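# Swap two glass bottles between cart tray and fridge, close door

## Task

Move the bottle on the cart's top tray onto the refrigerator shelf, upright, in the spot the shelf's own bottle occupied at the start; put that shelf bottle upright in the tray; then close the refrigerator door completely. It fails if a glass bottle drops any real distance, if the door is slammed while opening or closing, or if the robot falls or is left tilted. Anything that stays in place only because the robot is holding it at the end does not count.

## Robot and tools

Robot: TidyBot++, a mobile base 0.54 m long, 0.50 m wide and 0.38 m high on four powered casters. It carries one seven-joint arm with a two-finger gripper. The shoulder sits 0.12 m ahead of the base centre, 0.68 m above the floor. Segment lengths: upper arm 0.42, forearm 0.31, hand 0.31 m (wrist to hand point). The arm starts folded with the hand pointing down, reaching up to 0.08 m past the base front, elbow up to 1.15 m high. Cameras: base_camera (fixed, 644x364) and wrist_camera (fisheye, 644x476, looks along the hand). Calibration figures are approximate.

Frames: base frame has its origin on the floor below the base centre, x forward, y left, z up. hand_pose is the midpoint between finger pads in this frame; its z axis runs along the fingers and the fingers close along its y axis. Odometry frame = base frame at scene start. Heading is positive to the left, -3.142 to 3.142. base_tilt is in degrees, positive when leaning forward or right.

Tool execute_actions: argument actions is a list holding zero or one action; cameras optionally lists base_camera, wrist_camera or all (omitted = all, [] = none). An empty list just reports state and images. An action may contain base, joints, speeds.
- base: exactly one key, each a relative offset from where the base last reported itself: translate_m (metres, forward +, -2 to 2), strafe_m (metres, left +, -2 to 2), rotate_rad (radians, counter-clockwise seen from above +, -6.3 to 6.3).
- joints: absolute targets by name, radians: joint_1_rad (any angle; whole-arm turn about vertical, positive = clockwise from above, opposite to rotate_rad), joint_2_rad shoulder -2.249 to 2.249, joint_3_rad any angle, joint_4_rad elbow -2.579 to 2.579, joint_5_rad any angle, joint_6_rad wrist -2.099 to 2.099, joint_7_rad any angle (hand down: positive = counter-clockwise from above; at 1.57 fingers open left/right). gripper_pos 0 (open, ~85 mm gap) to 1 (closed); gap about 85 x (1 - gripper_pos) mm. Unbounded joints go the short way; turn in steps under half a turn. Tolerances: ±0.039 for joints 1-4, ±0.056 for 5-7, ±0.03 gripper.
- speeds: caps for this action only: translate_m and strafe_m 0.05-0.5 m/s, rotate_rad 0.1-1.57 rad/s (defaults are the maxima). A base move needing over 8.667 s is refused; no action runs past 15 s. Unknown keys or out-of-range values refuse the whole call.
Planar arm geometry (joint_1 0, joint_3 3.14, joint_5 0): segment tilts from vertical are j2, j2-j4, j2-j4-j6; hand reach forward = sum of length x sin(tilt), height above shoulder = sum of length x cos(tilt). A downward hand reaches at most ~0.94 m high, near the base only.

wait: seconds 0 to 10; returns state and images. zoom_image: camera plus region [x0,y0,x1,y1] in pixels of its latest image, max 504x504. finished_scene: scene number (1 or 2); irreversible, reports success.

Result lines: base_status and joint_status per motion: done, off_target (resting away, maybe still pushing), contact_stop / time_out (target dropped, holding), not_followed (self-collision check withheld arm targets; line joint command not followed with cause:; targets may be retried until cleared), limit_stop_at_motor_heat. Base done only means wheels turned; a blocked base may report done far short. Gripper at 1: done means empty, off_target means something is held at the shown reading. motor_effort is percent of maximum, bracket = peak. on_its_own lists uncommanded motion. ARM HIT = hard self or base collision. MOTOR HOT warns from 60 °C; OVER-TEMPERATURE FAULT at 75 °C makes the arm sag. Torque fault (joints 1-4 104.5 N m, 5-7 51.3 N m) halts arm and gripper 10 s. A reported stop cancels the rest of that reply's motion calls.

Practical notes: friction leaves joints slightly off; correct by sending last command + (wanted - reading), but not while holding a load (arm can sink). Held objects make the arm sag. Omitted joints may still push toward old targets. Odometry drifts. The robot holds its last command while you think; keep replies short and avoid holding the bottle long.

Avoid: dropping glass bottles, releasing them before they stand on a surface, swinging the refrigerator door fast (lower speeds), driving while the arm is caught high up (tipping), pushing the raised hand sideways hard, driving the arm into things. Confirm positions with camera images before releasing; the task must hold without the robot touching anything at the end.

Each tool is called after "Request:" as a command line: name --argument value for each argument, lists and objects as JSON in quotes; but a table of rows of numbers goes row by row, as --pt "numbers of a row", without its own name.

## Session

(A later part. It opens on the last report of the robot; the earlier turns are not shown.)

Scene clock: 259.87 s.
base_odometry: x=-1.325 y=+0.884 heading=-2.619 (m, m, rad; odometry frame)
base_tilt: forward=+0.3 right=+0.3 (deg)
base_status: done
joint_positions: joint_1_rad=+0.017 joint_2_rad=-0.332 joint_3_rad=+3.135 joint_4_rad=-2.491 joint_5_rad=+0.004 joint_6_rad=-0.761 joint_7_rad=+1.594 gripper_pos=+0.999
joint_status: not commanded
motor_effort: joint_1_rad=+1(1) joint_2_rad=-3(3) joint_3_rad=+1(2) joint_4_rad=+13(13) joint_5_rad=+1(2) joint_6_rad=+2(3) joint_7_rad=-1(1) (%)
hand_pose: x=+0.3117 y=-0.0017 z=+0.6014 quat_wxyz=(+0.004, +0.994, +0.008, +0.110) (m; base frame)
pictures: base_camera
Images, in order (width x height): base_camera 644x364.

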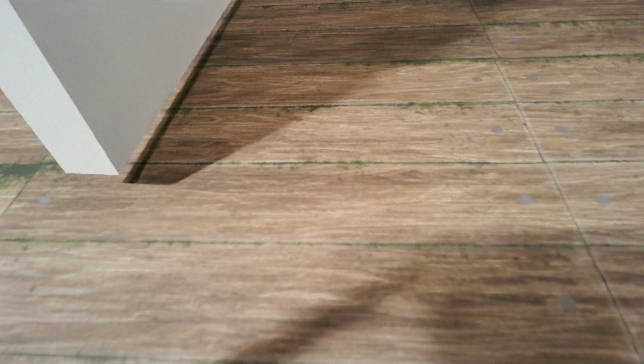

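Request:
execute_actions --actions '[{"joints":{"joint_2_rad":0.8,"joint_4_rad":-1.8,"joint_6_rad":0.7}}]' --cameras '["wrist_camera"]'

Request:
execute_actions --actions '[{"base":{"strafe_m":0.5},"speeds":{"strafe_m":0.07}}]'

Scene clock: 263.77 s.
base_odometry: x=-1.325 y=+0.884 heading=-2.619 (m, m, rad; odometry frame)
base_tilt: forward=+0.3 right=+0.4 (deg)
base_status: not commanded
joint_positions: joint_1_rad=+0.017 joint_2_rad=+0.795 joint_3_rad=+3.135 joint_4_rad=-1.813 joint_5_rad=+0.004 joint_6_rad=+0.658 joint_7_rad=+1.594 gripper_pos=+0.999
joint_status: all done
motor_effort: joint_1_rad=+1(1) joint_2_rad=-40(41) joint_3_rad=-1(1) joint_4_rad=+11(14) joint_5_rad=+1(1) joint_6_rad=+8(8) joint_7_rad=-1(1) (%)
hand_pose: x=+0.8683 y=-0.0067 z=+0.5908 quat_wxyz=(+0.008, +0.828, +0.005, +0.561) (m; base frame)
pictures: wrist_camera
camera_calibration (this result's frames):
wrist_camera: T_world_to_cam=[[-0.0325885, -0.996987, 0.0703901, -0.0281455], [-0.362137, -0.0538636, -0.930567, 0.920043], [0.931555, -0.0558167, -0.35929, -0.463959], [0, 0, 0, 1]] pos_world=[0.764468, -0.00440052, 0.691447]
Images, in order (width x height): wrist_camera 644x476.

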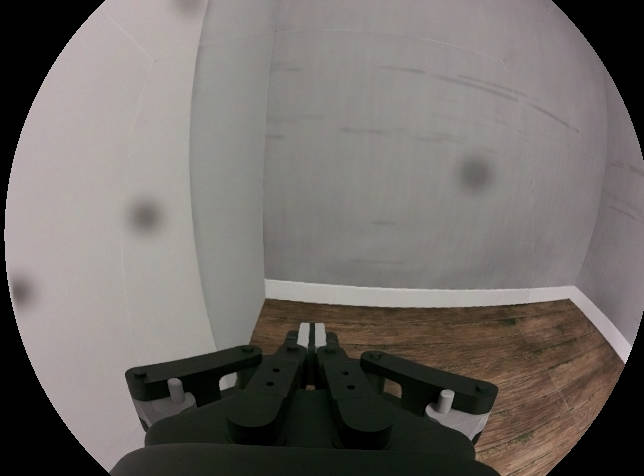

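Scene clock: 271.43 s.
base_odometry: x=-1.075 y=+0.450 heading=-2.619 (m, m, rad; odometry frame)
base_tilt: forward=+0.3 right=+0.3 (deg)
base_status: done
joint_positions: joint_1_rad=+0.005 joint_2_rad=+0.795 joint_3_rad=+3.141 joint_4_rad=-1.812 joint_5_rad=+0.004 joint_6_rad=+0.658 joint_7_rad=+1.594 gripper_pos=+0.999
joint_status: not commanded
motor_effort: joint_1_rad=+1(7) joint_2_rad=-39(40) joint_3_rad=-1(8) joint_4_rad=+11(13) joint_5_rad=+1(5) joint_6_rad=+8(9) joint_7_rad=-1(1) (%)
hand_pose: x=+0.8689 y=-0.0013 z=+0.5914 quat_wxyz=(+0.008, +0.827, +0.010, +0.562) (m; base frame)
pictures: base_camera, wrist_camera
camera_calibration (this result's frames):
wrist_camera: T_world_to_cam=[[-0.0249183, -0.996893, 0.0747206, -0.0319233], [-0.360198, -0.0607703, -0.930894, 0.919649], [0.932543, -0.0501105, -0.357565, -0.465891], [0, 0, 0, 1]] pos_world=[0.764923, 0.000717126, 0.691895]
Images, in order (width x height): base_camera 644x364, wrist_camera 644x476.

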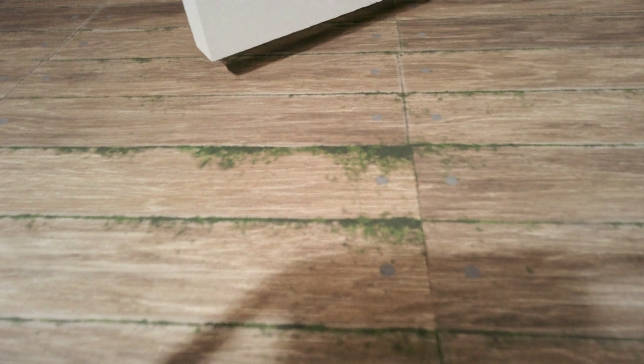

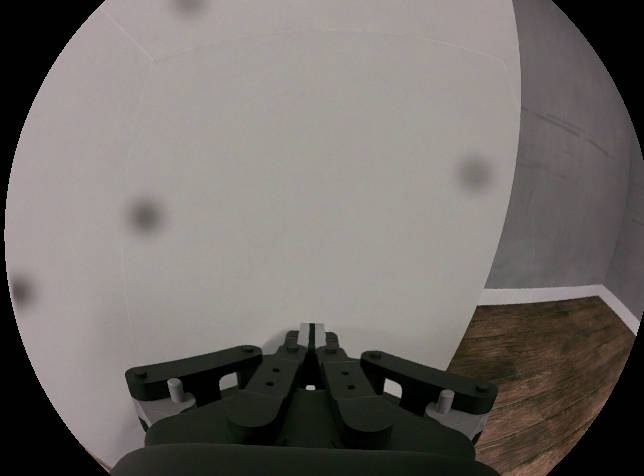

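Request:
execute_actions --actions '[{"base":{"strafe_m":0.13},"speeds":{"strafe_m":0.06}}]' --cameras '["base_camera"]'

Request:
execute_actions --actions '[{"base":{"translate_m":0.2},"speeds":{"translate_m":0.05}}]'

Scene clock: 276.27 s.
base_odometry: x=-1.010 y=+0.337 heading=-2.619 (m, m, rad; odometry frame)
base_tilt: forward=+0.3 right=+0.3 (deg)
base_status: done
joint_positions: joint_1_rad=+0.005 joint_2_rad=+0.795 joint_3_rad=+3.141 joint_4_rad=-1.810 joint_5_rad=+0.004 joint_6_rad=+0.658 joint_7_rad=+1.594 gripper_pos=+0.999
joint_status: not commanded
motor_effort: joint_1_rad=+0(5) joint_2_rad=-40(41) joint_3_rad=+0(6) joint_4_rad=+12(15) joint_5_rad=+1(4) joint_6_rad=+7(9) joint_7_rad=-1(1) (%)
hand_pose: x=+0.8697 y=-0.0015 z=+0.5923 quat_wxyz=(+0.008, +0.827, +0.010, +0.563) (m; base frame)
pictures: base_camera
Images, in order (width x height): base_camera 644x364.

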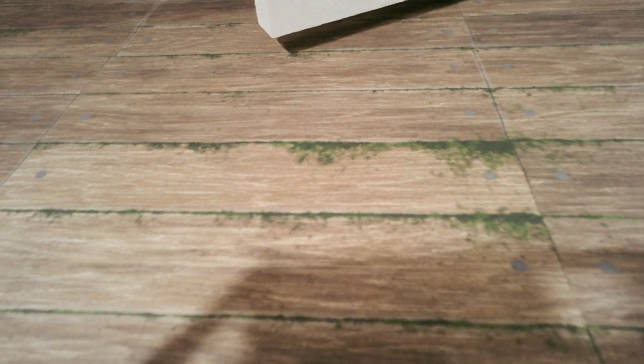

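Scene clock: 280.73 s.
base_odometry: x=-1.184 y=+0.237 heading=-2.619 (m, m, rad; odometry frame)
base_tilt: forward=+0.3 right=+0.3 (deg)
base_status: done
joint_positions: joint_1_rad=+0.005 joint_2_rad=+0.795 joint_3_rad=+3.141 joint_4_rad=-1.807 joint_5_rad=+0.004 joint_6_rad=+0.659 joint_7_rad=+1.594 gripper_pos=+0.999
joint_status: not commanded
motor_effort: joint_1_rad=+1(3) joint_2_rad=-38(41) joint_3_rad=-1(3) joint_4_rad=+12(17) joint_5_rad=+1(2) joint_6_rad=+8(10) joint_7_rad=-1(1) (%)
hand_pose: x=+0.8708 y=-0.0016 z=+0.5934 quat_wxyz=(+0.008, +0.826, +0.009, +0.564) (m; base frame)
pictures: base_camera, wrist_camera
camera_calibration (this result's frames):
wrist_camera: T_world_to_cam=[[-0.0256877, -0.996878, 0.0746644, -0.031637], [-0.355617, -0.0606909, -0.932659, 0.919215], [0.934279, -0.0505097, -0.352947, -0.471158], [0, 0, 0, 1]] pos_world=[0.766268, 0.000451807, 0.693383]
Images, in order (width x height): base_camera 644x364, wrist_camera 644x476.

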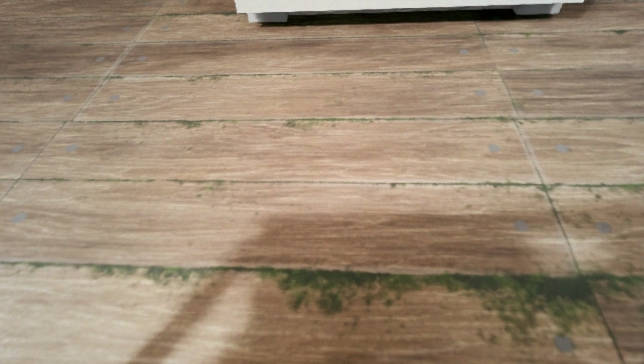

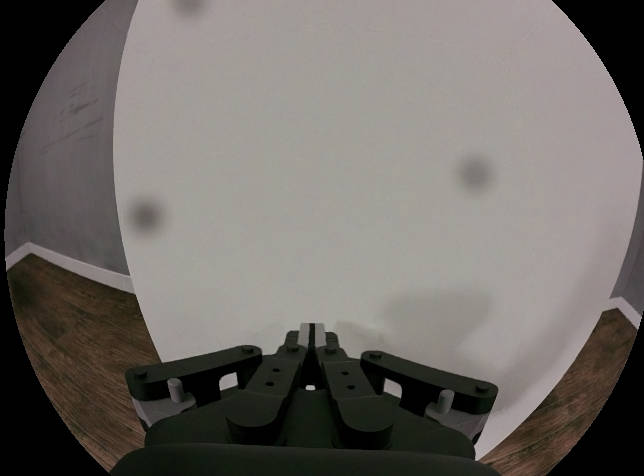

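Request:
execute_actions --actions '[{"base":{"translate_m":0.04},"speeds":{"translate_m":0.05}}]'

Scene clock: 288.53 s.
base_odometry: x=-1.218 y=+0.217 heading=-2.618 (m, m, rad; odometry frame)
base_tilt: forward=+0.3 right=+0.4 (deg)
base_status: done
joint_positions: joint_1_rad=+0.005 joint_2_rad=+0.795 joint_3_rad=+3.141 joint_4_rad=-1.807 joint_5_rad=+0.004 joint_6_rad=+0.659 joint_7_rad=+1.594 gripper_pos=+0.999
joint_status: not commanded
motor_effort: joint_1_rad=+1(4) joint_2_rad=-39(41) joint_3_rad=-1(2) joint_4_rad=+12(13) joint_5_rad=+1(0) joint_6_rad=+8(8) joint_7_rad=-1(1) (%)
hand_pose: x=+0.8710 y=-0.0016 z=+0.5936 quat_wxyz=(+0.008, +0.826, +0.009, +0.564) (m; base frame)
pictures: base_camera, wrist_camera
camera_calibration (this result's frames):
wrist_camera: T_world_to_cam=[[-0.025725, -0.996878, 0.0746522, -0.0316044], [-0.355107, -0.060694, -0.932853, 0.919119], [0.934472, -0.0505072, -0.352437, -0.471735], [0, 0, 0, 1]] pos_world=[0.766395, 0.00045329, 0.693506]
Images, in order (width x height): base_camera 644x364, wrist_camera 644x476.

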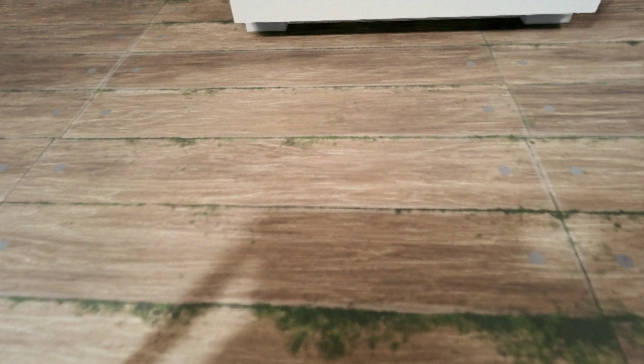

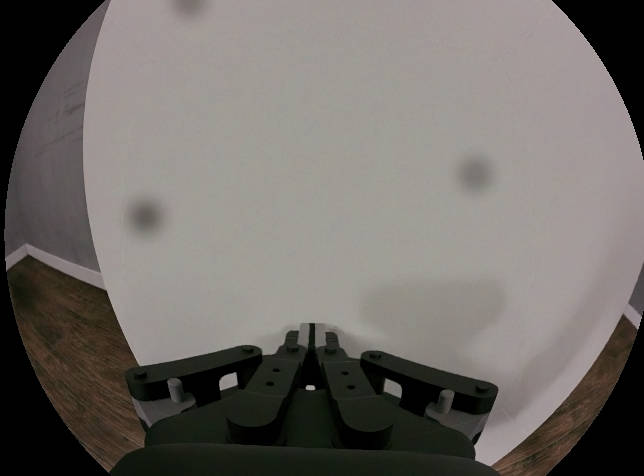

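Request:
execute_actions --actions '[{"base":{"translate_m":0.04},"speeds":{"translate_m":0.05}}]'

Scene clock: 291.13 s.
base_odometry: x=-1.252 y=+0.197 heading=-2.618 (m, m, rad; odometry frame)
base_tilt: forward=+0.3 right=+0.3 (deg)
base_status: done
joint_positions: joint_1_rad=+0.005 joint_2_rad=+0.793 joint_3_rad=+3.141 joint_4_rad=-1.888 joint_5_rad=+0.004 joint_6_rad=+0.659 joint_7_rad=+1.594 gripper_pos=+0.999
joint_status: not commanded
motor_effort: joint_1_rad=+3(4) joint_2_rad=-37(40) joint_3_rad=+2(2) joint_4_rad=+25(29) joint_5_rad=+0(0) joint_6_rad=+13(14) joint_7_rad=-1(1) (%)
hand_pose: x=+0.8386 y=-0.0011 z=+0.5599 quat_wxyz=(+0.007, +0.847, +0.010, +0.531) (m; base frame)
pictures: base_camera, wrist_camera
camera_calibration (this result's frames):
wrist_camera: T_world_to_cam=[[-0.0193518, -0.996915, 0.0760706, -0.0356066], [-0.427572, -0.0605246, -0.901953, 0.91969], [0.903774, -0.0499801, -0.425082, -0.386977], [0, 0, 0, 1]] pos_world=[0.742285, 0.000825939, 0.667729]
Images, in order (width x height): base_camera 644x364, wrist_camera 644x476.

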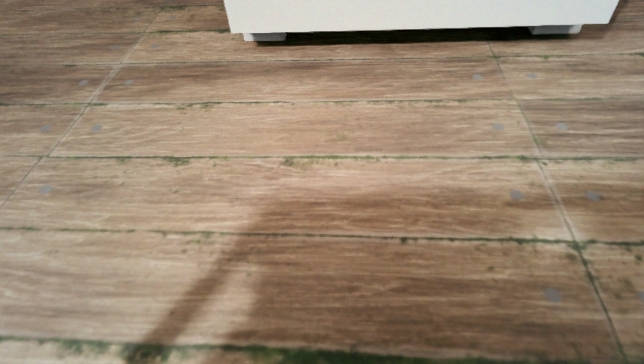

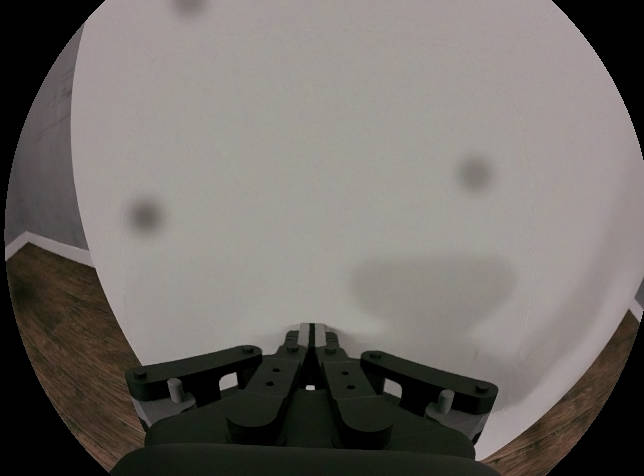

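Door is solidly shut. Back off.

Request:
execute_actions --actions '[{"base":{"translate_m":-0.15}}]' --cameras '["base_camera"]'

Request:
finished_scene --scene 1

Scene clock: 293.83 s.
base_odometry: x=-1.122 y=+0.272 heading=-2.618 (m, m, rad; odometry frame)
base_tilt: forward=+0.3 right=+0.4 (deg)
base_status: done
joint_positions: joint_1_rad=+0.004 joint_2_rad=+0.801 joint_3_rad=+3.141 joint_4_rad=-1.797 joint_5_rad=+0.004 joint_6_rad=+0.660 joint_7_rad=+1.594 gripper_pos=+0.999
joint_status: not commanded
motor_effort: joint_1_rad=+1(3) joint_2_rad=-39(44) joint_3_rad=-1(3) joint_4_rad=+11(25) joint_5_rad=+1(0) joint_6_rad=+8(14) joint_7_rad=-1(1) (%)
hand_pose: x=+0.8743 y=-0.0005 z=+0.5938 quat_wxyz=(+0.007, +0.824, +0.010, +0.566) (m; base frame)
pictures: base_camera
Images, in order (width x height): base_camera 644x364.

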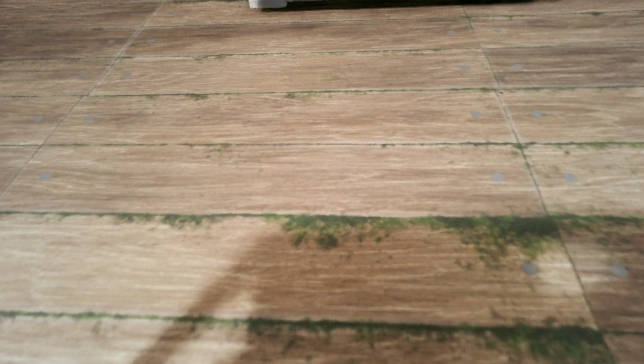

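The scene is finished: the task was done.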